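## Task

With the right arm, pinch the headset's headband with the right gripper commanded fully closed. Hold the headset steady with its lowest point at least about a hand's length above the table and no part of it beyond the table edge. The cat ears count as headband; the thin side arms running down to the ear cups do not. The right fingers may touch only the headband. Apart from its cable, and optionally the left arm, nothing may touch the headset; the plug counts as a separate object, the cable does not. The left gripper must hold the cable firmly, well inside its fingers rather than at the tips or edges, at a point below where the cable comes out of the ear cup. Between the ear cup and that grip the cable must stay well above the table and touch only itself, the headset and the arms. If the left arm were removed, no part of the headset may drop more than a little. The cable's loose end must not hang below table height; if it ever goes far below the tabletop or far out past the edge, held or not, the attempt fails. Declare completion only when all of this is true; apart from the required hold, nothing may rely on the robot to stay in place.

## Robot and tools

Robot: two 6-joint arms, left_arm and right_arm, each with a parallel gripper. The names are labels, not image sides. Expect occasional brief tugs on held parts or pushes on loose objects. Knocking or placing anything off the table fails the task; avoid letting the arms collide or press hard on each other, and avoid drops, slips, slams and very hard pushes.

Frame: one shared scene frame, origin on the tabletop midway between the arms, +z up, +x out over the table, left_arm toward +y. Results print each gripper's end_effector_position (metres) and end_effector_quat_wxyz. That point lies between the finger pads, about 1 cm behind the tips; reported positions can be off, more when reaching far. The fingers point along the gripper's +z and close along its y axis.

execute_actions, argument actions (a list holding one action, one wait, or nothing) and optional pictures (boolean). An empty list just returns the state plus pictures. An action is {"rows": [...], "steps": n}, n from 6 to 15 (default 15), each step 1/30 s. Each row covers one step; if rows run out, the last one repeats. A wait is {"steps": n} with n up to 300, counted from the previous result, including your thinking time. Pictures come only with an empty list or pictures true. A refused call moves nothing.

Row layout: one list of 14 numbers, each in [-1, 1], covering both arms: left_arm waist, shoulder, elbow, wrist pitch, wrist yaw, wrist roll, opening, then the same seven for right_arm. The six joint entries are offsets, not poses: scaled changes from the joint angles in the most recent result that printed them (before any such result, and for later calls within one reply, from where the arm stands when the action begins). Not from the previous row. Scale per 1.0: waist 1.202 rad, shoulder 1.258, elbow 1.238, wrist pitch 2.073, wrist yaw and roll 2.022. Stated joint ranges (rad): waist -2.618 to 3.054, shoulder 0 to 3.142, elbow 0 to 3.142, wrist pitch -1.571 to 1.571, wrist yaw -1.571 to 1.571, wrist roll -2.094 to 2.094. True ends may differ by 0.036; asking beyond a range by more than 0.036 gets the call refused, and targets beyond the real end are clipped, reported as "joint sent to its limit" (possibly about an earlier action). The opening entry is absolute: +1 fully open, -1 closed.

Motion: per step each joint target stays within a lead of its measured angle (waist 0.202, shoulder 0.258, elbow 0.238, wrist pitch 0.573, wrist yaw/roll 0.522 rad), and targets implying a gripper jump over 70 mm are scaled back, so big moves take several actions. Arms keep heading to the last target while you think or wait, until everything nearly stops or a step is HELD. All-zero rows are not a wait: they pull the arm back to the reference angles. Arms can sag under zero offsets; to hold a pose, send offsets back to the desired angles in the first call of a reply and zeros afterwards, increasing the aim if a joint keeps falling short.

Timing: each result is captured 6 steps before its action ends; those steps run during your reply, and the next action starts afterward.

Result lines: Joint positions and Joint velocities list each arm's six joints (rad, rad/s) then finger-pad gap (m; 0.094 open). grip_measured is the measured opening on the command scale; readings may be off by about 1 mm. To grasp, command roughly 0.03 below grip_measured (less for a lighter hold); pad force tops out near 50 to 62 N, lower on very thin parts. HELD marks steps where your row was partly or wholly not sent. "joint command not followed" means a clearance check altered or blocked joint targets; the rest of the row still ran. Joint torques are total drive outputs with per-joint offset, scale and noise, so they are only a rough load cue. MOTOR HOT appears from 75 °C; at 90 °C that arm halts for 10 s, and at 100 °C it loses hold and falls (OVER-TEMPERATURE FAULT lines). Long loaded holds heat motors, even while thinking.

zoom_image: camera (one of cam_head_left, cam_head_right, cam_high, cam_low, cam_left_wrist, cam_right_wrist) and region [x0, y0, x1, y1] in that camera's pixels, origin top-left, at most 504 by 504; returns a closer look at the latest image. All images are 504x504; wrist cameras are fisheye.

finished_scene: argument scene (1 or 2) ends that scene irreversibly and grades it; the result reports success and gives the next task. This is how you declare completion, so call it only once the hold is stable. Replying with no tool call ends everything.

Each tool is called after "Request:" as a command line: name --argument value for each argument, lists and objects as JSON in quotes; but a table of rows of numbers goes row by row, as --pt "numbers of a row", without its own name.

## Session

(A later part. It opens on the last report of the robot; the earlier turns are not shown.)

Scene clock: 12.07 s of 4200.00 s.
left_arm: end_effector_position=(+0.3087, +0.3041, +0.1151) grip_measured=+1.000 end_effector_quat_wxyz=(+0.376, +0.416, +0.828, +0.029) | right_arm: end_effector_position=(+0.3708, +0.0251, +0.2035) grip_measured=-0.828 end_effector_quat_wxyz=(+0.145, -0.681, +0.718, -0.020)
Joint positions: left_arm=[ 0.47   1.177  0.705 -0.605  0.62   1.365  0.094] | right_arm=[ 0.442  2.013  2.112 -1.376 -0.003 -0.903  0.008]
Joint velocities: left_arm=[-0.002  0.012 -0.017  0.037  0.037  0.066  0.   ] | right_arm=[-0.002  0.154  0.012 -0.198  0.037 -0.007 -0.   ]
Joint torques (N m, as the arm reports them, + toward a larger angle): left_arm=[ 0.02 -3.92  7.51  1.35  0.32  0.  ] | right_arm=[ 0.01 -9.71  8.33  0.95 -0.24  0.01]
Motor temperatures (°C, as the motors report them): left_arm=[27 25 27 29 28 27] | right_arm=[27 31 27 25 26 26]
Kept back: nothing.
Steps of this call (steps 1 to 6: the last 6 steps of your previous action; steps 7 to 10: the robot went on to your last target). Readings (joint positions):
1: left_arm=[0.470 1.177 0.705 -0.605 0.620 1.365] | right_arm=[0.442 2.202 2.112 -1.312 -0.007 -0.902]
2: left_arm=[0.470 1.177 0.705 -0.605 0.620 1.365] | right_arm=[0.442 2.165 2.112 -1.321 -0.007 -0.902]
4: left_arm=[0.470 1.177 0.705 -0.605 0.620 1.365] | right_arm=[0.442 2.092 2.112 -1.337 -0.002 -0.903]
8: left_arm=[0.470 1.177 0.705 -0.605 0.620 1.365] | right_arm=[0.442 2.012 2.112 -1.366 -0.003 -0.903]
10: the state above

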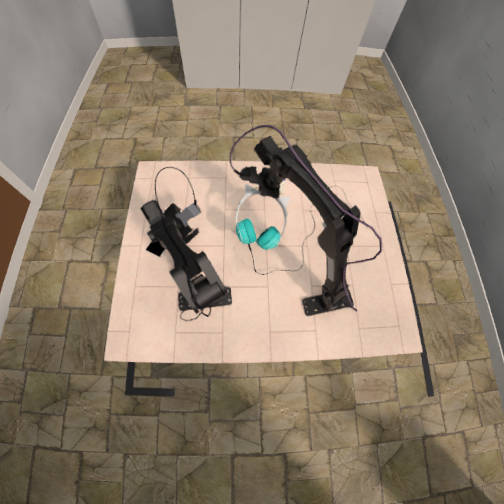

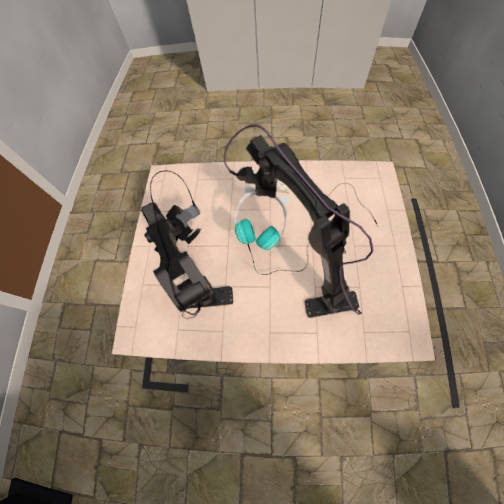

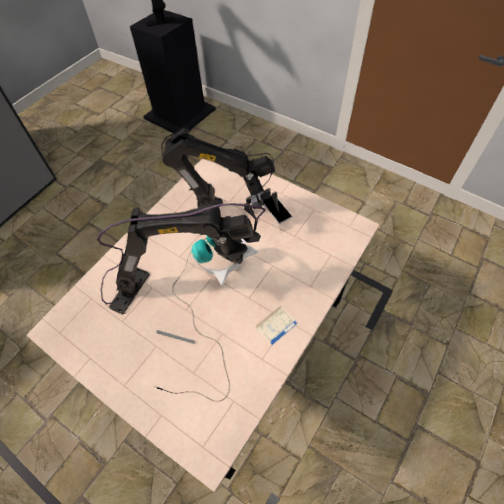

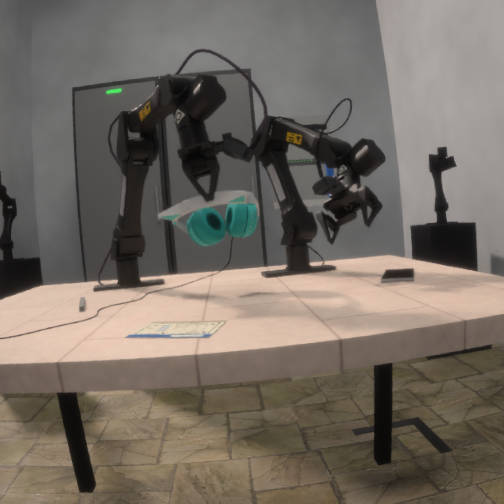

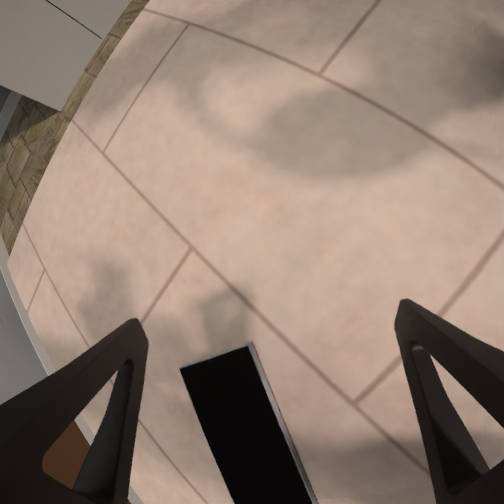

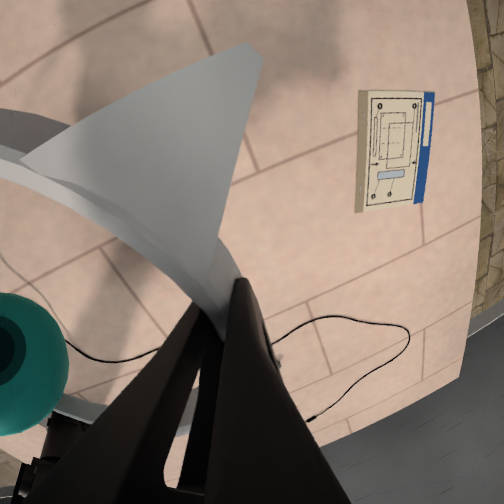

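Request:
execute_actions --actions '[{"rows":[[0,0,0,0,0,0,1,0,-0.02,-0.02,0.02,0,-0.012,-1],[0,0,0,0,0,0,1,0,-0.04,-0.04,0.045,0,-0.024,-1],[0,0,0,0,0,0,1,0,-0.06,-0.06,0.07,0,-0.036,-1],[0,0,0,0,0,0,1,0,-0.08,-0.08,0.095,0,-0.048,-1],[0,0,0,0,0,0,1,0,-0.1,-0.1,0.12,0,-0.06,-1],[0,0,0,0,0,0,1,0,-0.12,-0.12,0.14,0,-0.072,-1],[0,0,0,0,0,0,1,0,-0.14,-0.14,0.16,0,-0.084,-1],[0,0,0,0,0,0,1,0,-0.16,-0.16,0.18,0,-0.096,-1],[0,0,0,0,0,0,1,0,-0.18,-0.18,0.2,0,-0.108,-1],[0,0,0,0,0,0,1,0,-0.2,-0.2,0.225,0,-0.12,-1],[0,0,0,0,0,0,1,0,-0.22,-0.22,0.25,0,-0.132,-1],[0,0,0,0,0,0,1,0,-0.24,-0.24,0.275,0,-0.144,-1],[0,0,0,0,0,0,1,0,-0.26,-0.255,0.3,0,-0.156,-1],[0,0,0,0,0,0,1,0,-0.28,-0.27,0.31,0,-0.165,-1]],"steps":15}]'

Request:
execute_actions --actions '[{"rows":[[0,0,0,0,0,0,1,0,-0.06,-0.04,0.05,0,-0.03,-1],[0,0,0,0,0,0,1,0,-0.08,-0.06,0.075,0,-0.045,-1],[0,0,0,0,0,0,1,0,-0.1,-0.08,0.1,0,-0.06,-1],[0,0,0,0,0,0,1,0,-0.12,-0.1,0.125,0,-0.075,-1],[0,0,0,0,0,0,1,0,-0.14,-0.12,0.15,0,-0.09,-1],[0,0,0,0,0,0,1,0,-0.16,-0.14,0.175,0,-0.105,-1],[0,0,0,0,0,0,1,0,-0.18,-0.16,0.2,0,-0.12,-1],[0,0,0,0,0,0,1,0,-0.2,-0.18,0.225,0,-0.135,-1],[0,0,0,0,0,0,1,0,-0.22,-0.2,0.25,0,-0.15,-1],[0,0,0,0,0,0,1,0,-0.24,-0.22,0.275,0,-0.165,-1],[0,0,0,0,0,0,1,0,-0.26,-0.24,0.3,0,-0.18,-1],[0,0,0,0,0,0,1,0,-0.28,-0.26,0.325,0,-0.195,-1],[0,0,0,0,0,0,1,0,-0.3,-0.28,0.345,0,-0.21,-1],[0,0,0,0,0,0,1,0,-0.32,-0.3,0.36,0,-0.22,-1]],"steps":15}]'

Request:
execute_actions --actions '[{"steps":20}]' --pictures true

Scene clock: 13.40 s of 4200.00 s.
left_arm: end_effector_position=(+0.3086, +0.3045, +0.1148) grip_measured=+1.000 end_effector_quat_wxyz=(+0.375, +0.416, +0.828, +0.029) | right_arm: end_effector_position=(+0.3825, +0.0301, +0.2140) grip_measured=-0.828 end_effector_quat_wxyz=(+0.221, -0.714, +0.662, -0.053)
Joint positions: left_arm=[ 0.47   1.177  0.705 -0.605  0.618  1.365  0.094] | right_arm=[ 0.442  1.887  1.918 -1.144  0.012 -1.035  0.008]
Joint velocities: left_arm=[ 0.012 -0.007 -0.002 -0.051 -0.022  0.007  0.   ] | right_arm=[-0.002 -0.808 -0.701  1.004  0.007 -0.608 -0.   ]
Joint torques (N m, as the arm reports them, + toward a larger angle): left_arm=[ 0.02 -3.91  7.45  1.33  0.33 -0.01] | right_arm=[ -0.05 -13.28   9.28   1.41  -0.21   0.08]
Motor temperatures (°C, as the motors report them): left_arm=[27 25 27 30 28 27] | right_arm=[27 31 27 25 26 26]
Steps of this call (steps 1 to 30: the robot went on to your last target; step 31: nothing new was sent; steps 32 to 40: the first 9 steps of this action). Readings (joint positions):
32: left_arm=[0.470 1.177 0.705 -0.605 0.620 1.365] | right_arm=[0.442 2.040 2.106 -1.381 0.001 -0.907]
33: left_arm=[0.470 1.177 0.705 -0.605 0.619 1.365] | right_arm=[0.442 2.032 2.092 -1.365 0.002 -0.915]
35: left_arm=[0.470 1.177 0.705 -0.605 0.618 1.365] | right_arm=[0.442 2.004 2.045 -1.314 0.007 -0.939]
39: left_arm=[0.470 1.177 0.705 -0.605 0.618 1.365] | right_arm=[0.442 1.914 1.942 -1.180 0.012 -1.014]
40: the state above

Scene clock: 13.90 s of 4200.00 s.
left_arm: end_effector_position=(+0.3085, +0.3049, +0.1146) grip_measured=+1.000 end_effector_quat_wxyz=(+0.374, +0.416, +0.829, +0.030) | right_arm: end_effector_position=(+0.3866, +0.0321, +0.3119) grip_measured=-0.828 end_effector_quat_wxyz=(-0.434, +0.735, -0.489, +0.178)
Joint positions: left_arm=[ 0.47   1.177  0.705 -0.605  0.615  1.365  0.094] | right_arm=[ 0.442  1.536  1.57  -0.628  0.016 -1.362  0.008]
Joint velocities: left_arm=[-0.012  0.007 -0.007  0.022 -0.037 -0.037  0.   ] | right_arm=[-0.017 -0.618 -0.818  1.106  0.051 -0.799  0.   ]
Joint torques (N m, as the arm reports them, + toward a larger angle): left_arm=[ 0.01 -3.87  7.48  1.34  0.31  0.  ] | right_arm=[  0.02 -10.46  10.59   2.63  -0.05   0.08]
Motor temperatures (°C, as the motors report them): left_arm=[27 25 27 30 28 27] | right_arm=[27 31 27 25 26 26]
Steps of this call (steps 1 to 6: the last 6 steps of your previous action; steps 7 to 15: the first 9 steps of this action, its rows measured from where the robot was after step 6). Readings (joint positions):
6: left_arm=[0.470 1.177 0.705 -0.605 0.617 1.365] | right_arm=[0.442 1.723 1.791 -0.903 0.012 -1.169]
7: left_arm=[0.470 1.177 0.705 -0.605 0.617 1.365] | right_arm=[0.442 1.703 1.778 -0.878 0.014 -1.183]
8: left_arm=[0.470 1.177 0.705 -0.605 0.617 1.365] | right_arm=[0.442 1.683 1.761 -0.853 0.015 -1.197]
10: left_arm=[0.470 1.177 0.705 -0.605 0.616 1.365] | right_arm=[0.442 1.639 1.712 -0.800 0.015 -1.235]
14: left_arm=[0.470 1.177 0.705 -0.605 0.615 1.365] | right_arm=[0.442 1.557 1.598 -0.668 0.016 -1.335]
15: the state above

Scene clock: 14.57 s of 4200.00 s.
left_arm: end_effector_position=(+0.3085, +0.3050, +0.1146) grip_measured=+1.000 end_effector_quat_wxyz=(+0.374, +0.416, +0.829, +0.030) | right_arm: end_effector_position=(+0.3758, +0.0245, +0.4100) grip_measured=-0.828 end_effector_quat_wxyz=(-0.563, +0.684, -0.343, +0.313)
Joint positions: left_arm=[ 0.47   1.177  0.705 -0.605  0.615  1.365  0.094] | right_arm=[ 0.442  1.345  1.413 -0.24   0.016 -1.611  0.008]
Joint velocities: left_arm=[-0.007 -0.007 -0.007  0.051  0.022  0.007  0.   ] | right_arm=[-0.007 -0.012 -0.002 -0.007 -0.022 -0.022 -0.001]
Joint torques (N m, as the arm reports them, + toward a larger angle): left_arm=[ 0.   -3.93  7.43  1.33  0.31  0.  ] | right_arm=[ 0.01 -6.79  9.14  3.01 -0.03  0.  ]
Motor temperatures (°C, as the motors report them): left_arm=[27 25 27 30 28 27] | right_arm=[27 31 27 25 26 26]
Kept back: nothing.
Steps of this call (steps 1 to 6: the last 6 steps of your previous action; steps 7 to 20: the robot went on to your last target). Readings (joint positions):
1: left_arm=[0.470 1.177 0.705 -0.605 0.615 1.365] | right_arm=[0.442 1.514 1.544 -0.588 0.016 -1.390]
2: left_arm=[0.470 1.177 0.705 -0.605 0.615 1.365] | right_arm=[0.442 1.490 1.518 -0.546 0.016 -1.418]
4: left_arm=[0.470 1.177 0.705 -0.605 0.615 1.365] | right_arm=[0.442 1.443 1.471 -0.462 0.016 -1.472]
8: left_arm=[0.470 1.177 0.705 -0.605 0.615 1.365] | right_arm=[0.442 1.363 1.414 -0.332 0.016 -1.557]
20: the state above

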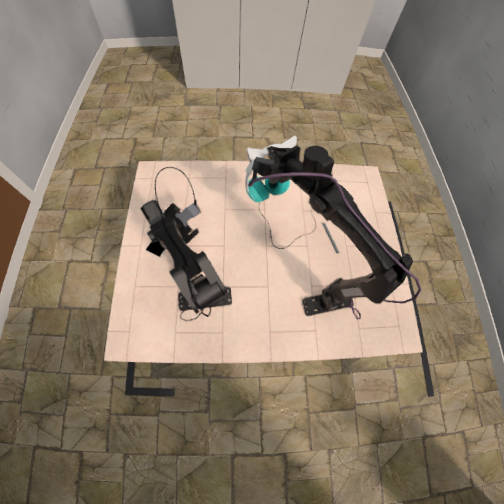

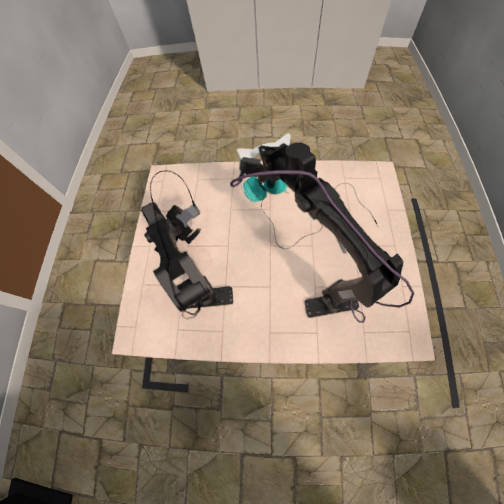

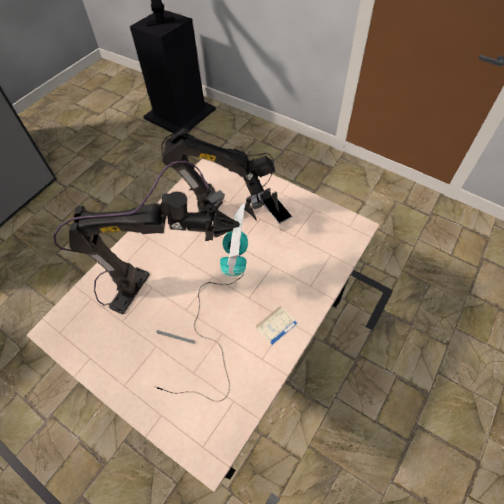

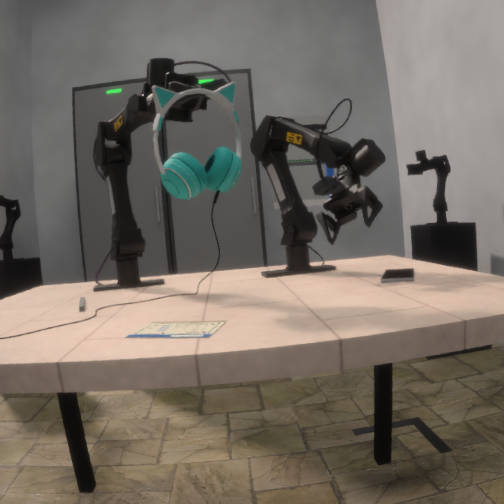

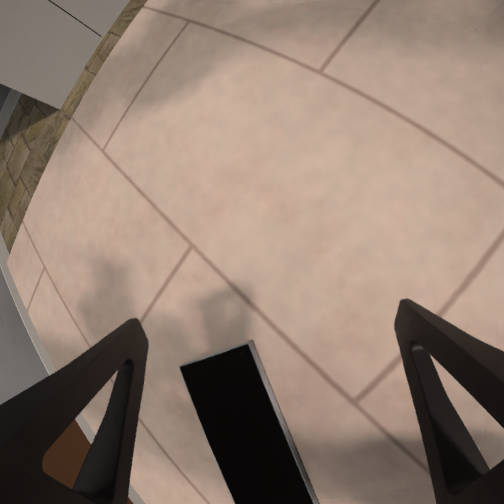

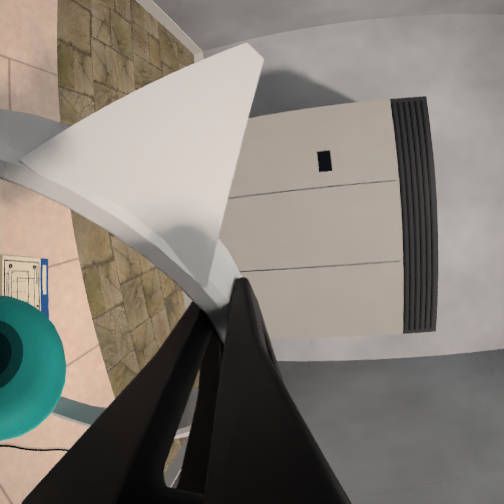

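Request:
execute_actions --actions '[{"rows":[[0,0,0,0.1,0,0,1,0,0,0.01,0.02,0,0,-1],[0,-0.1,0,0.2,-0.1,-0.1,1,0,0,0.02,0.04,0,0,-1],[-0.1,-0.2,-0.05,0.3,-0.2,-0.2,1,0,0,0.03,0.06,0,0,-1],[-0.25,-0.3,-0.15,0.4,-0.3,-0.35,1,0,0,0.04,0.075,0,0,-1],[-0.4,-0.4,-0.25,0.5,-0.304,-0.5,1,0,0,0.045,0.085,0,0,-1],[-0.6,-0.45,-0.35,0.509,-0.304,-0.675,1,0,0,0.045,0.085,0,0,-1],[-0.8,-0.45,-0.443,0.509,-0.304,-0.675,1,0,0,0.045,0.085,0,0,-1],[-0.957,-0.45,-0.443,0.509,-0.304,-0.675,1,0,0,0.045,0.085,0,0,-1]],"steps":15}]'

Request:
execute_actions --actions '[{"steps":30}]' --pictures true

Scene clock: 15.87 s of 4200.00 s.
left_arm: end_effector_position=(+0.3349, +0.2697, +0.2146) grip_measured=+1.000 end_effector_quat_wxyz=(+0.609, +0.247, +0.717, +0.233) | right_arm: end_effector_position=(+0.3809, +0.0281, +0.4205) grip_measured=-0.828 end_effector_quat_wxyz=(-0.579, +0.669, -0.335, +0.323)
Joint positions: left_arm=[0.052 0.651 0.305 0.193 0.142 0.719 0.094] | right_arm=[ 0.442  1.359  1.414 -0.175  0.016 -1.614  0.008]
Joint velocities: left_arm=[-2.147 -1.516 -1.829  2.322 -0.828 -2.806  0.   ] | right_arm=[-0.017 -0.007  0.042  0.154 -0.022 -0.051 -0.   ]
Joint torques (N m, as the arm reports them, + toward a larger angle): left_arm=[ 0.33  4.77  5.07  1.1  -0.11 -0.06] | right_arm=[-0.03 -5.99 13.5   3.13  0.02  0.04]
Motor temperatures (°C, as the motors report them): left_arm=[27 25 27 30 28 27] | right_arm=[27 31 27 26 26 26]
Steps of this call (steps 1 to 30: the robot went on to your last target; steps 31 to 39: the first 9 steps of this action). Readings (joint positions):
31: left_arm=[0.470 1.177 0.705 -0.586 0.614 1.365] | right_arm=[0.442 1.346 1.413 -0.241 0.016 -1.614]
32: left_arm=[0.469 1.167 0.702 -0.536 0.589 1.340] | right_arm=[0.442 1.346 1.413 -0.241 0.016 -1.614]
34: left_arm=[0.418 1.077 0.656 -0.356 0.433 1.206] | right_arm=[0.442 1.351 1.413 -0.229 0.016 -1.614]
38: left_arm=[0.127 0.716 0.372 0.109 0.173 0.817] | right_arm=[0.442 1.359 1.413 -0.182 0.016 -1.614]
39: the state above

Scene clock: 16.87 s of 4200.00 s.
left_arm: end_effector_position=(+0.2850, +0.0827, +0.2150) grip_measured=+1.000 end_effector_quat_wxyz=(+0.678, +0.200, +0.681, -0.191) | right_arm: end_effector_position=(+0.3811, +0.0282, +0.4320) grip_measured=-0.828 end_effector_quat_wxyz=(-0.591, +0.658, -0.329, +0.330)
Joint positions: left_arm=[-0.676  0.611  0.16   0.442  0.009  0.011  0.094] | right_arm=[ 0.442  1.359  1.424 -0.148  0.016 -1.614  0.008]
Joint velocities: left_arm=[-0.002 -0.012 -0.002 -0.037 -0.007  0.022  0.   ] | right_arm=[-0.002 -0.002 -0.002 -0.007  0.007  0.007 -0.   ]
Joint torques (N m, as the arm reports them, + toward a larger angle): left_arm=[-0.31  0.09  8.13  2.34 -0.14 -0.11] | right_arm=[ 0.01 -6.   12.97  3.05  0.02  0.04]
Motor temperatures (°C, as the motors report them): left_arm=[27 25 28 30 28 27] | right_arm=[27 31 27 26 26 26]
Kept back: nothing.
Steps of this call (steps 1 to 6: the last 6 steps of your previous action; steps 7 to 30: the robot went on to your last target). Readings (joint positions):
1: left_arm=[-0.023 0.616 0.252 0.256 0.116 0.622] | right_arm=[0.442 1.359 1.416 -0.171 0.016 -1.614]
2: left_arm=[-0.097 0.608 0.213 0.296 0.095 0.525] | right_arm=[0.442 1.359 1.418 -0.167 0.016 -1.614]
4: left_arm=[-0.245 0.610 0.171 0.333 0.063 0.344] | right_arm=[0.442 1.359 1.422 -0.158 0.016 -1.614]
8: left_arm=[-0.539 0.611 0.160 0.388 0.029 0.146] | right_arm=[0.442 1.359 1.424 -0.148 0.016 -1.614]
30: the state above

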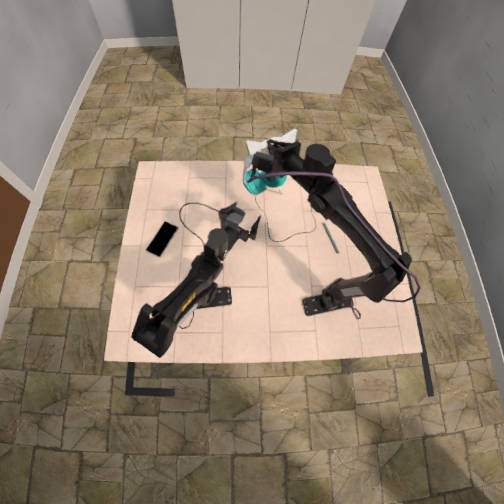

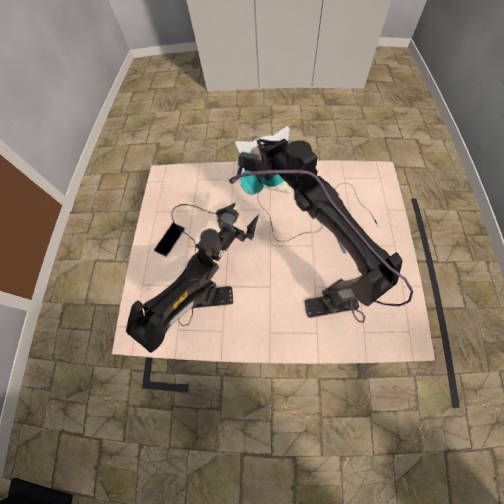

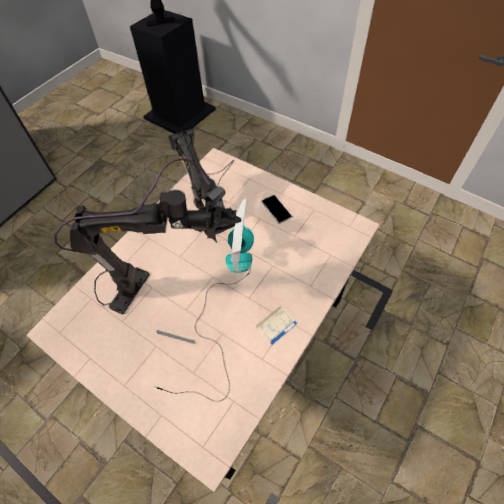

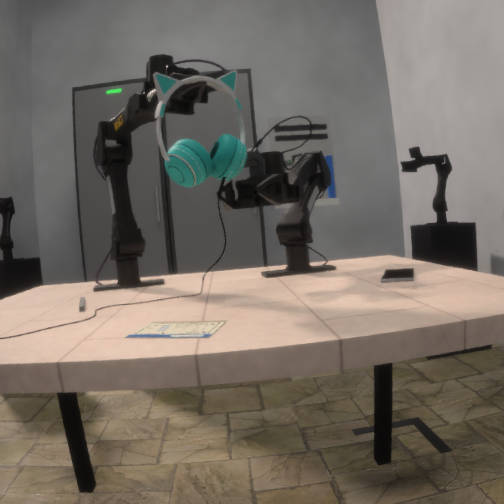

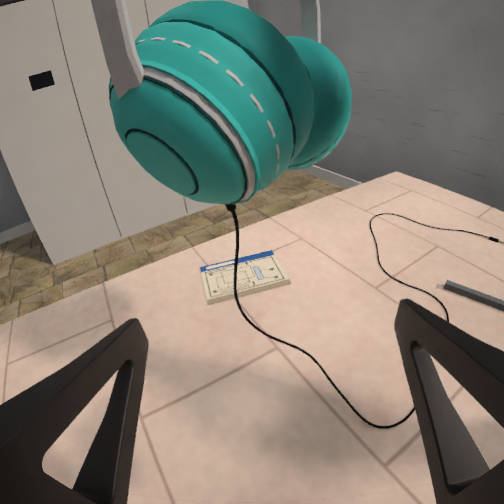

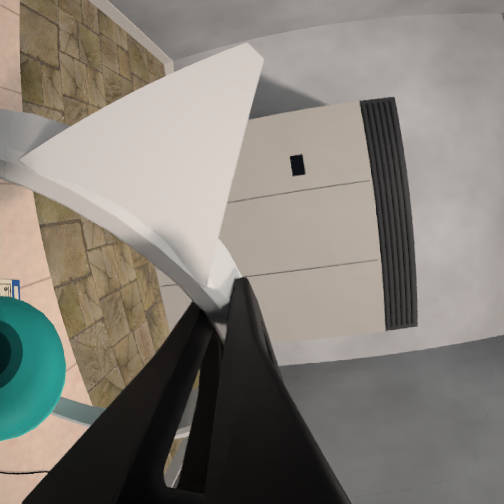

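Request:
execute_actions --actions '[{"rows":[[0,0.06,0,0.036,0,0,1,0,0,0,0,0,0,-1],[0,0.12,0,0.073,0,0,1,0,0,0,0,0,0,-1],[0,0.18,0,0.11,0,0,1,0,0,0,0,0,0,-1],[0,0.24,0,0.146,0,0,1,0,0,0,0,0,0,-1],[0,0.3,0,0.182,0,0,1,0,0,0,0,0,0,-1],[0,0.36,0.01,0.219,0,0,1,0,0,0,0,0,0,-1],[0,0.42,0.01,0.255,0,0,1,0,0,0,0,0,0,-1],[0,0.48,0.01,0.292,0,0,1,0,0,0,0,0,0,-1],[0,0.54,0.01,0.328,0,0,1,0,0,0,0,0,0,-1],[0,0.6,0.01,0.365,0,0,1,0,0,0,0,0,0,-1],[0,0.659,0.01,0.4,0,0,1,0,0,0,0,0,0,-1]],"steps":15}]'

Request:
execute_actions --actions '[{"steps":15}]' --pictures true

Scene clock: 19.53 s of 4200.00 s.
left_arm: end_effector_position=(+0.3225, +0.0597, +0.1480) grip_measured=+1.000 end_effector_quat_wxyz=(+0.625, +0.213, +0.730, -0.177) | right_arm: end_effector_position=(+0.3826, +0.0293, +0.4068) grip_measured=-0.828 end_effector_quat_wxyz=(-0.565, +0.682, -0.341, +0.316)
Joint positions: left_arm=[-0.676  1.162  0.16   0.846  0.009  0.01   0.094] | right_arm=[ 0.442  1.369  1.411 -0.206  0.016 -1.615  0.008]
Joint velocities: left_arm=[ 0.002  2.22   0.002  1.868  0.007 -0.007  0.   ] | right_arm=[ 0.002  0.081 -0.012 -0.022  0.022 -0.007  0.001]
Joint torques (N m, as the arm reports them, + toward a larger angle): left_arm=[-0.02 -3.51  8.04  2.23 -0.03  0.  ] | right_arm=[ 0.   -6.21 10.05  2.92  0.03  0.03]
Motor temperatures (°C, as the motors report them): left_arm=[27 25 28 31 28 27] | right_arm=[27 30 28 28 26 26]
Steps of this call (steps 1 to 15: the robot went on to your last target; steps 16 to 71: nothing new was sent; steps 72 to 80: the first 9 steps of this action). Readings (joint positions):
72: left_arm=[-0.676 0.620 0.160 0.453 0.009 0.010] | right_arm=[0.442 1.359 1.424 -0.152 0.016 -1.614]
73: left_arm=[-0.676 0.652 0.160 0.484 0.009 0.010] | right_arm=[0.442 1.359 1.424 -0.160 0.016 -1.614]
75: left_arm=[-0.676 0.772 0.160 0.573 0.009 0.010] | right_arm=[0.442 1.359 1.419 -0.177 0.016 -1.615]
79: left_arm=[-0.676 1.085 0.160 0.784 0.009 0.010] | right_arm=[0.442 1.366 1.412 -0.202 0.016 -1.615]
80: the state above

Scene clock: 20.03 s of 4200.00 s.
left_arm: end_effector_position=(+0.3385, +0.0498, +0.1532) grip_measured=+1.000 end_effector_quat_wxyz=(+0.668, +0.202, +0.691, -0.189) | right_arm: end_effector_position=(+0.3832, +0.0297, +0.4017) grip_measured=-0.828 end_effector_quat_wxyz=(-0.559, +0.687, -0.343, +0.313)
Joint positions: left_arm=[-0.676  1.445  0.16   1.249  0.009  0.01   0.094] | right_arm=[ 0.442  1.373  1.409 -0.216  0.016 -1.615  0.008]
Joint velocities: left_arm=[-0.002 -0.007 -0.002  0.139  0.007 -0.051  0.   ] | right_arm=[-0.012 -0.002 -0.012 -0.022 -0.051 -0.022  0.   ]
Joint torques (N m, as the arm reports them, + toward a larger angle): left_arm=[-0.01 -5.1   6.57  2.31 -0.01  0.  ] | right_arm=[ 0.02 -6.29 10.04  2.88  0.03  0.  ]
Motor temperatures (°C, as the motors report them): left_arm=[27 25 28 31 28 27] | right_arm=[27 30 28 28 26 26]
Kept back: nothing.
Steps of this call (steps 1 to 6: the last 6 steps of your previous action; steps 7 to 15: the robot went on to your last target). Readings (joint positions):
1: left_arm=[-0.676 1.237 0.160 0.910 0.009 0.010] | right_arm=[0.442 1.370 1.410 -0.209 0.016 -1.615]
2: left_arm=[-0.676 1.312 0.160 0.977 0.009 0.010] | right_arm=[0.442 1.372 1.409 -0.212 0.016 -1.615]
4: left_arm=[-0.676 1.417 0.160 1.067 0.009 0.010] | right_arm=[0.442 1.373 1.409 -0.215 0.016 -1.615]
8: left_arm=[-0.676 1.445 0.160 1.171 0.009 0.010] | right_arm=[0.442 1.373 1.409 -0.216 0.016 -1.615]
15: the state above

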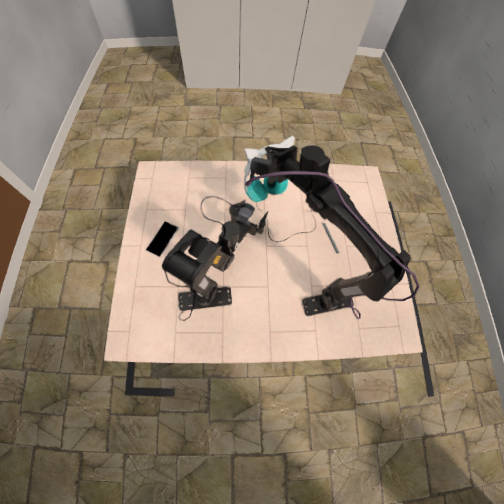

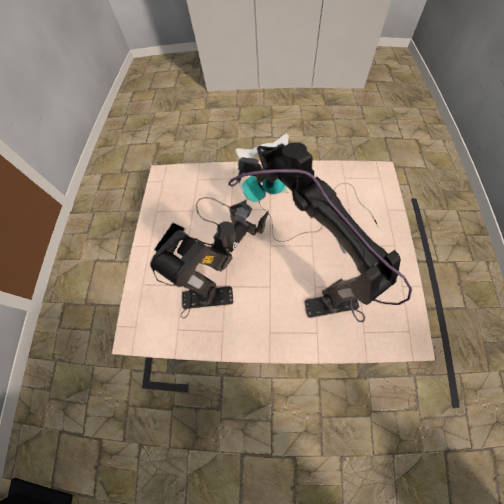

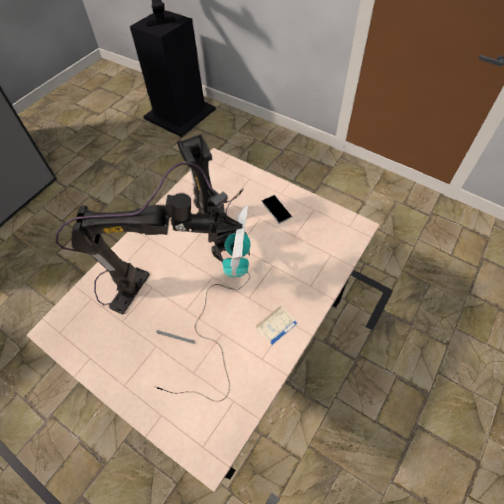

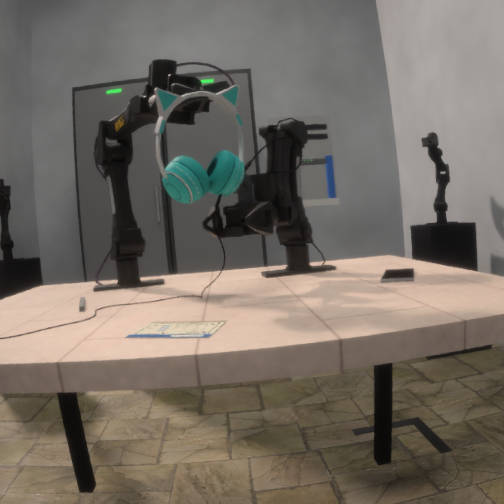

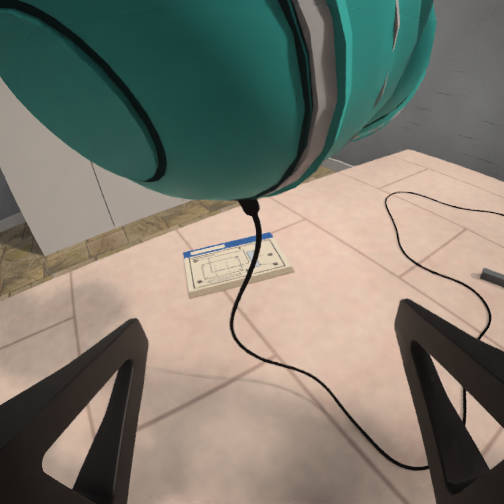

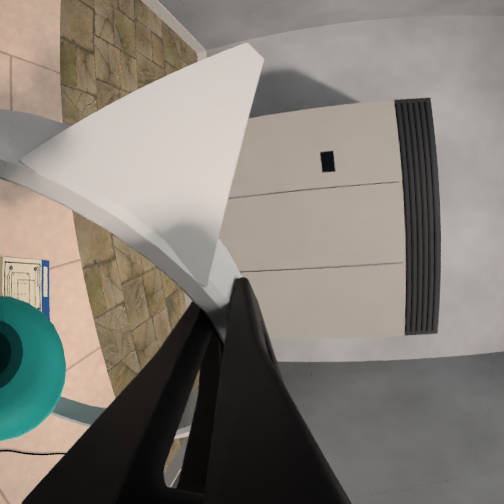

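Request:
execute_actions --actions '[{"rows":[[0,0.0,0.0,0,0,0,1,0,-0.01,0.02,0.02,0,0,-1],[0,0.0,0.0,0,0,0,1,0,-0.01,0.04,0.04,0,0,-1],[0,0.0,0.0,0,0,0,1,0,-0.01,0.065,0.058,0,0,-1],[0,0.015,0.03,0,0,0,1,0,-0.01,0.065,0.058,0,0,-1],[0,0.03,0.06,-0.005,0,0,1,0,-0.01,0.065,0.058,0,0,-1],[0,0.045,0.09,-0.01,0,0,1,0,-0.01,0.065,0.058,0,0,-1],[0,0.06,0.12,-0.016,0,0,1,0,-0.01,0.065,0.058,0,0,-1],[0,0.072,0.15,-0.016,0,0,1,0,-0.01,0.065,0.058,0,0,-1]],"steps":15}]' --pictures false

Request:
execute_actions --actions '[{"steps":10}]' --pictures true

Scene clock: 21.23 s of 4200.00 s.
left_arm: end_effector_position=(+0.3632, +0.0347, +0.1679) grip_measured=+1.000 end_effector_quat_wxyz=(+0.678, +0.200, +0.681, -0.192) | right_arm: end_effector_position=(+0.3846, +0.0305, +0.4245) grip_measured=-0.828 end_effector_quat_wxyz=(-0.579, +0.669, -0.334, +0.325)
Joint positions: left_arm=[-0.676  1.517  0.277  1.233  0.009  0.01   0.094] | right_arm=[ 0.442  1.379  1.445 -0.185  0.017 -1.616  0.008]
Joint velocities: left_arm=[-0.002  0.403  0.828 -0.037 -0.007  0.022  0.   ] | right_arm=[-0.022  0.007  0.056  0.388  0.183 -0.051  0.   ]
Joint torques (N m, as the arm reports them, + toward a larger angle): left_arm=[ 0.01 -6.25  6.98  2.08 -0.04 -0.01] | right_arm=[-0.05 -6.6  12.43  2.53 -0.34  0.12]
Motor temperatures (°C, as the motors report them): left_arm=[27 25 28 32 28 27] | right_arm=[27 30 28 28 26 26]
Steps of this call (steps 1 to 27: the robot went on to your last target; steps 28 to 36: the first 9 steps of this action). Readings (joint positions):
28: left_arm=[-0.676 1.445 0.160 1.263 0.009 0.010] | right_arm=[0.442 1.373 1.409 -0.218 0.016 -1.615]
29: left_arm=[-0.676 1.445 0.160 1.263 0.009 0.010] | right_arm=[0.442 1.373 1.409 -0.218 0.016 -1.615]
31: left_arm=[-0.676 1.447 0.160 1.262 0.009 0.010] | right_arm=[0.442 1.377 1.420 -0.217 0.016 -1.616]
35: left_arm=[-0.676 1.501 0.243 1.237 0.009 0.010] | right_arm=[0.442 1.379 1.442 -0.193 0.016 -1.616]
36: the state above

Scene clock: 21.57 s of 4200.00 s.
left_arm: end_effector_position=(+0.3712, +0.0297, +0.1795) grip_measured=+1.000 end_effector_quat_wxyz=(+0.687, +0.197, +0.672, -0.194) | right_arm: end_effector_position=(+0.3868, +0.0279, +0.4338) grip_measured=-0.828 end_effector_quat_wxyz=(-0.585, +0.659, -0.330, +0.339)
Joint positions: left_arm=[-0.676  1.529  0.319  1.229  0.009  0.01   0.094] | right_arm=[ 0.44   1.379  1.451 -0.159  0.03  -1.629  0.008]
Joint velocities: left_arm=[-0.002  0.002  0.007 -0.081  0.007 -0.007  0.   ] | right_arm=[-0.002 -0.017  0.002 -0.037  0.007  0.007 -0.001]
Joint torques (N m, as the arm reports them, + toward a larger angle): left_arm=[ 0.03 -5.24  8.22  2.08 -0.04  0.02] | right_arm=[ 0.11 -6.7  12.22  2.82 -0.16  0.14]
Motor temperatures (°C, as the motors report them): left_arm=[27 25 28 32 28 27] | right_arm=[27 30 28 28 26 26]
Kept back: nothing.
Steps of this call (steps 1 to 6: the last 6 steps of your previous action; steps 7 to 10: the robot went on to your last target). Readings (joint positions):
1: left_arm=[-0.676 1.526 0.300 1.232 0.009 0.010] | right_arm=[0.442 1.379 1.448 -0.176 0.022 -1.621]
2: left_arm=[-0.676 1.529 0.313 1.232 0.009 0.010] | right_arm=[0.440 1.379 1.450 -0.167 0.027 -1.625]
4: left_arm=[-0.676 1.529 0.319 1.232 0.009 0.010] | right_arm=[0.440 1.379 1.451 -0.160 0.030 -1.627]
8: left_arm=[-0.676 1.529 0.319 1.230 0.009 0.010] | right_arm=[0.440 1.379 1.451 -0.159 0.030 -1.629]
10: the state above

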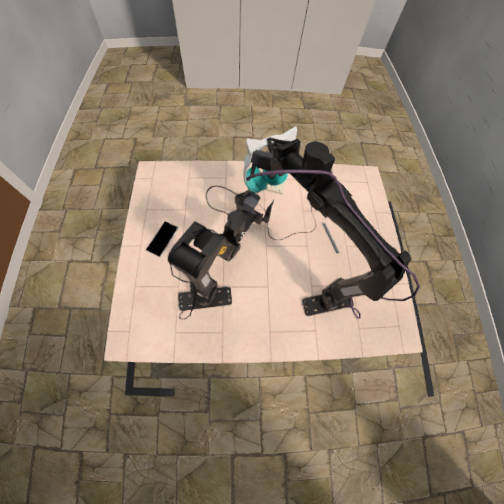

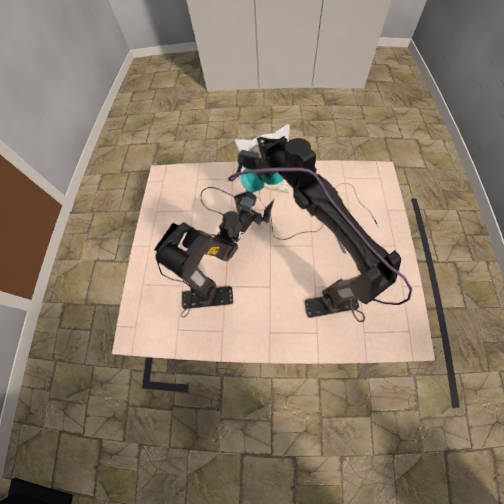

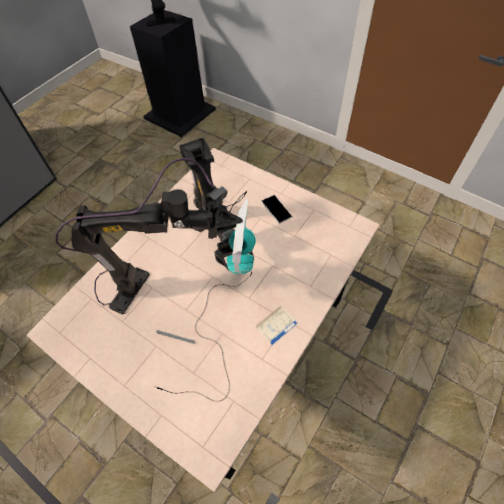

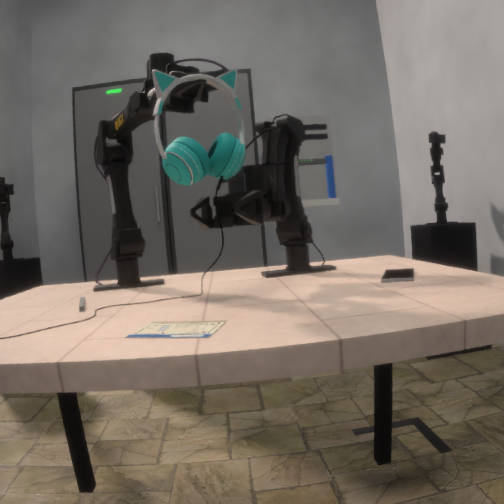

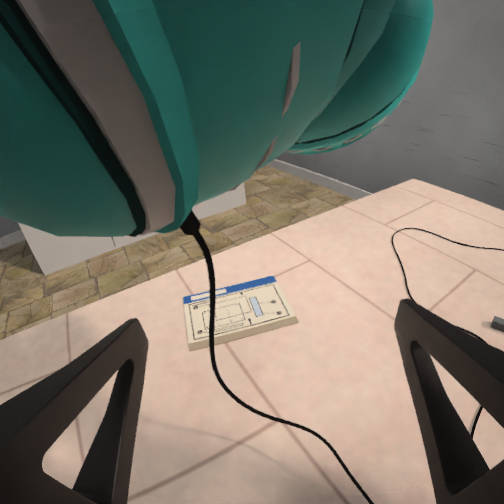

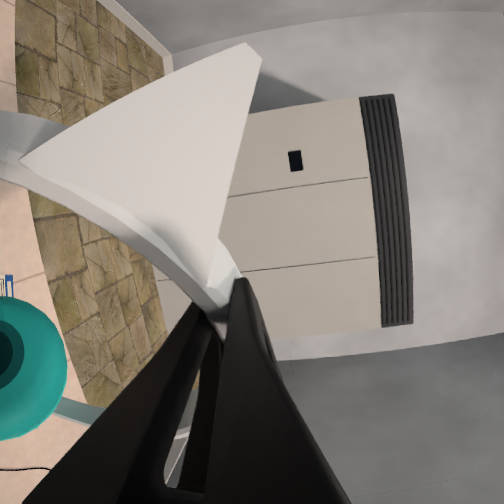

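Request:
execute_actions --actions '[{"rows":[[0,0.03,-0.02,0.025,0,0,1,0,0,0.015,0,0,0,-1],[0,0.055,-0.035,0.05,0,0,1,0,0,0.03,0,0,0,-1],[0,0.08,-0.05,0.072,0,0,1,0,0,0.04,0.01,-0.007,0,-1]],"steps":12}]'

Request:
execute_actions --actions '[{"steps":8}]' --pictures true

Scene clock: 22.50 s of 4200.00 s.
left_arm: end_effector_position=(+0.3680, +0.0317, +0.1555) grip_measured=+1.000 end_effector_quat_wxyz=(+0.677, +0.200, +0.682, -0.191) | right_arm: end_effector_position=(+0.3875, +0.0291, +0.4233) grip_measured=-0.828 end_effector_quat_wxyz=(-0.572, +0.672, -0.333, +0.332)
Joint positions: left_arm=[-0.676  1.617  0.282  1.325  0.009  0.01   0.094] | right_arm=[ 0.44   1.385  1.451 -0.19   0.027 -1.632  0.008]
Joint velocities: left_arm=[-0.012  0.281 -0.217  0.051 -0.051 -0.007  0.   ] | right_arm=[-0.007  0.046 -0.007 -0.11  -0.007 -0.022 -0.   ]
Joint torques (N m, as the arm reports them, + toward a larger angle): left_arm=[ 0.06 -6.82  4.04  2.7  -0.02 -0.01] | right_arm=[ 0.01 -5.97 13.37  2.93  0.    0.03]
Motor temperatures (°C, as the motors report them): left_arm=[27 25 28 32 28 27] | right_arm=[27 30 28 28 26 26]
Steps of this call (steps 1 to 22: the robot went on to your last target; steps 23 to 28: the first 6 steps of this action). Readings (joint positions):
23: left_arm=[-0.676 1.533 0.319 1.236 0.009 0.010] | right_arm=[0.440 1.380 1.451 -0.163 0.031 -1.630]
24: left_arm=[-0.676 1.546 0.317 1.257 0.009 0.010] | right_arm=[0.440 1.380 1.451 -0.168 0.033 -1.631]
26: left_arm=[-0.676 1.587 0.301 1.309 0.009 0.010] | right_arm=[0.440 1.382 1.451 -0.180 0.031 -1.632]
28: the state above

Scene clock: 22.77 s of 4200.00 s.
left_arm: end_effector_position=(+0.3663, +0.0327, +0.1563) grip_measured=+1.000 end_effector_quat_wxyz=(+0.682, +0.199, +0.677, -0.193) | right_arm: end_effector_position=(+0.3883, +0.0306, +0.4164) grip_measured=-0.828 end_effector_quat_wxyz=(-0.566, +0.679, -0.335, +0.327)
Joint positions: left_arm=[-0.676  1.629  0.272  1.36   0.009  0.01   0.094] | right_arm=[ 0.44   1.392  1.451 -0.206  0.023 -1.632  0.008]
Joint velocities: left_arm=[-0.017  0.007 -0.012  0.081 -0.022  0.007  0.   ] | right_arm=[-0.002 -0.002  0.002 -0.037 -0.022  0.051 -0.   ]
Joint torques (N m, as the arm reports them, + toward a larger angle): left_arm=[ 0.03 -6.06  3.64  2.31 -0.01 -0.02] | right_arm=[-0.01 -6.33 13.38  2.85 -0.04  0.04]
Motor temperatures (°C, as the motors report them): left_arm=[27 25 28 32 28 27] | right_arm=[27 30 28 28 26 26]
Kept back: nothing.
Steps of this call (steps 1 to 6: the last 6 steps of your previous action; steps 7 to 8: the robot went on to your last target). Readings (joint positions):
1: left_arm=[-0.676 1.625 0.276 1.328 0.009 0.010] | right_arm=[0.440 1.388 1.451 -0.194 0.026 -1.632]
2: left_arm=[-0.676 1.628 0.273 1.330 0.009 0.010] | right_arm=[0.440 1.390 1.451 -0.197 0.025 -1.632]
4: left_arm=[-0.676 1.629 0.272 1.340 0.009 0.010] | right_arm=[0.440 1.392 1.451 -0.203 0.024 -1.632]
8: the state above

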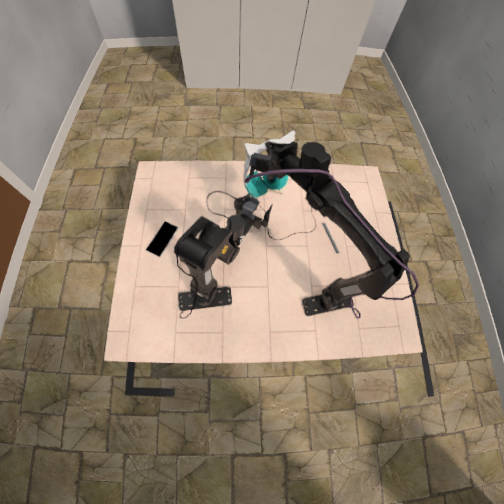

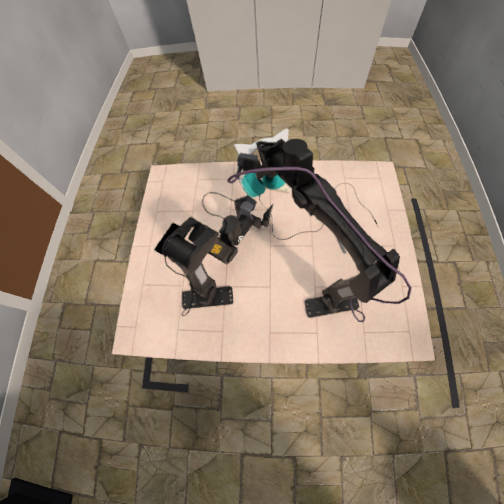

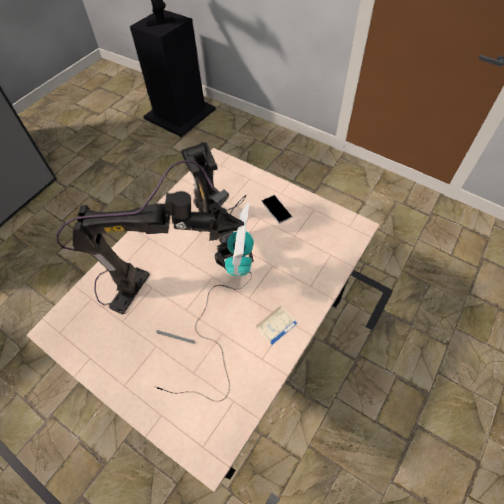

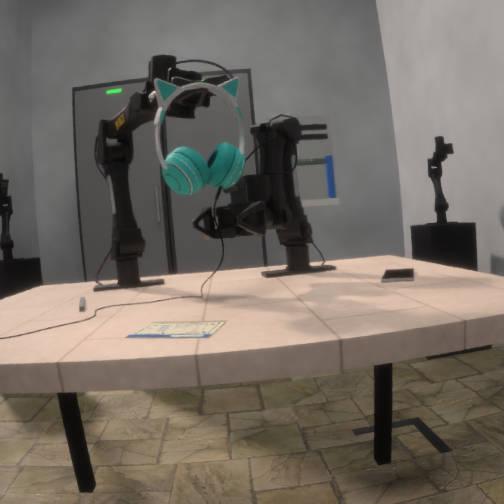

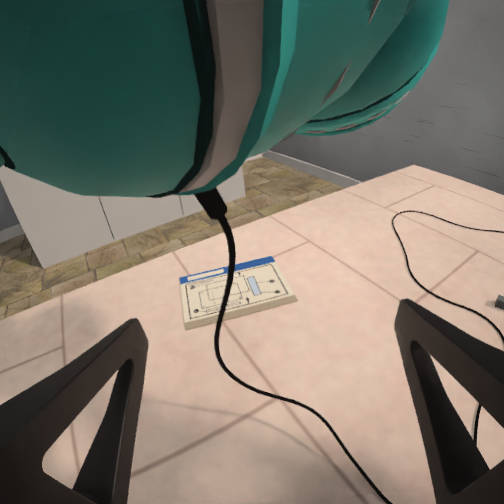

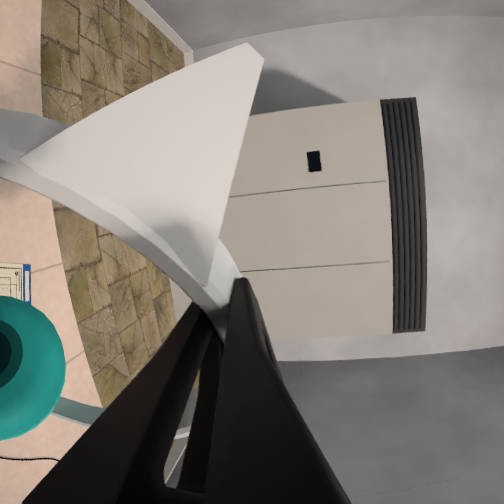

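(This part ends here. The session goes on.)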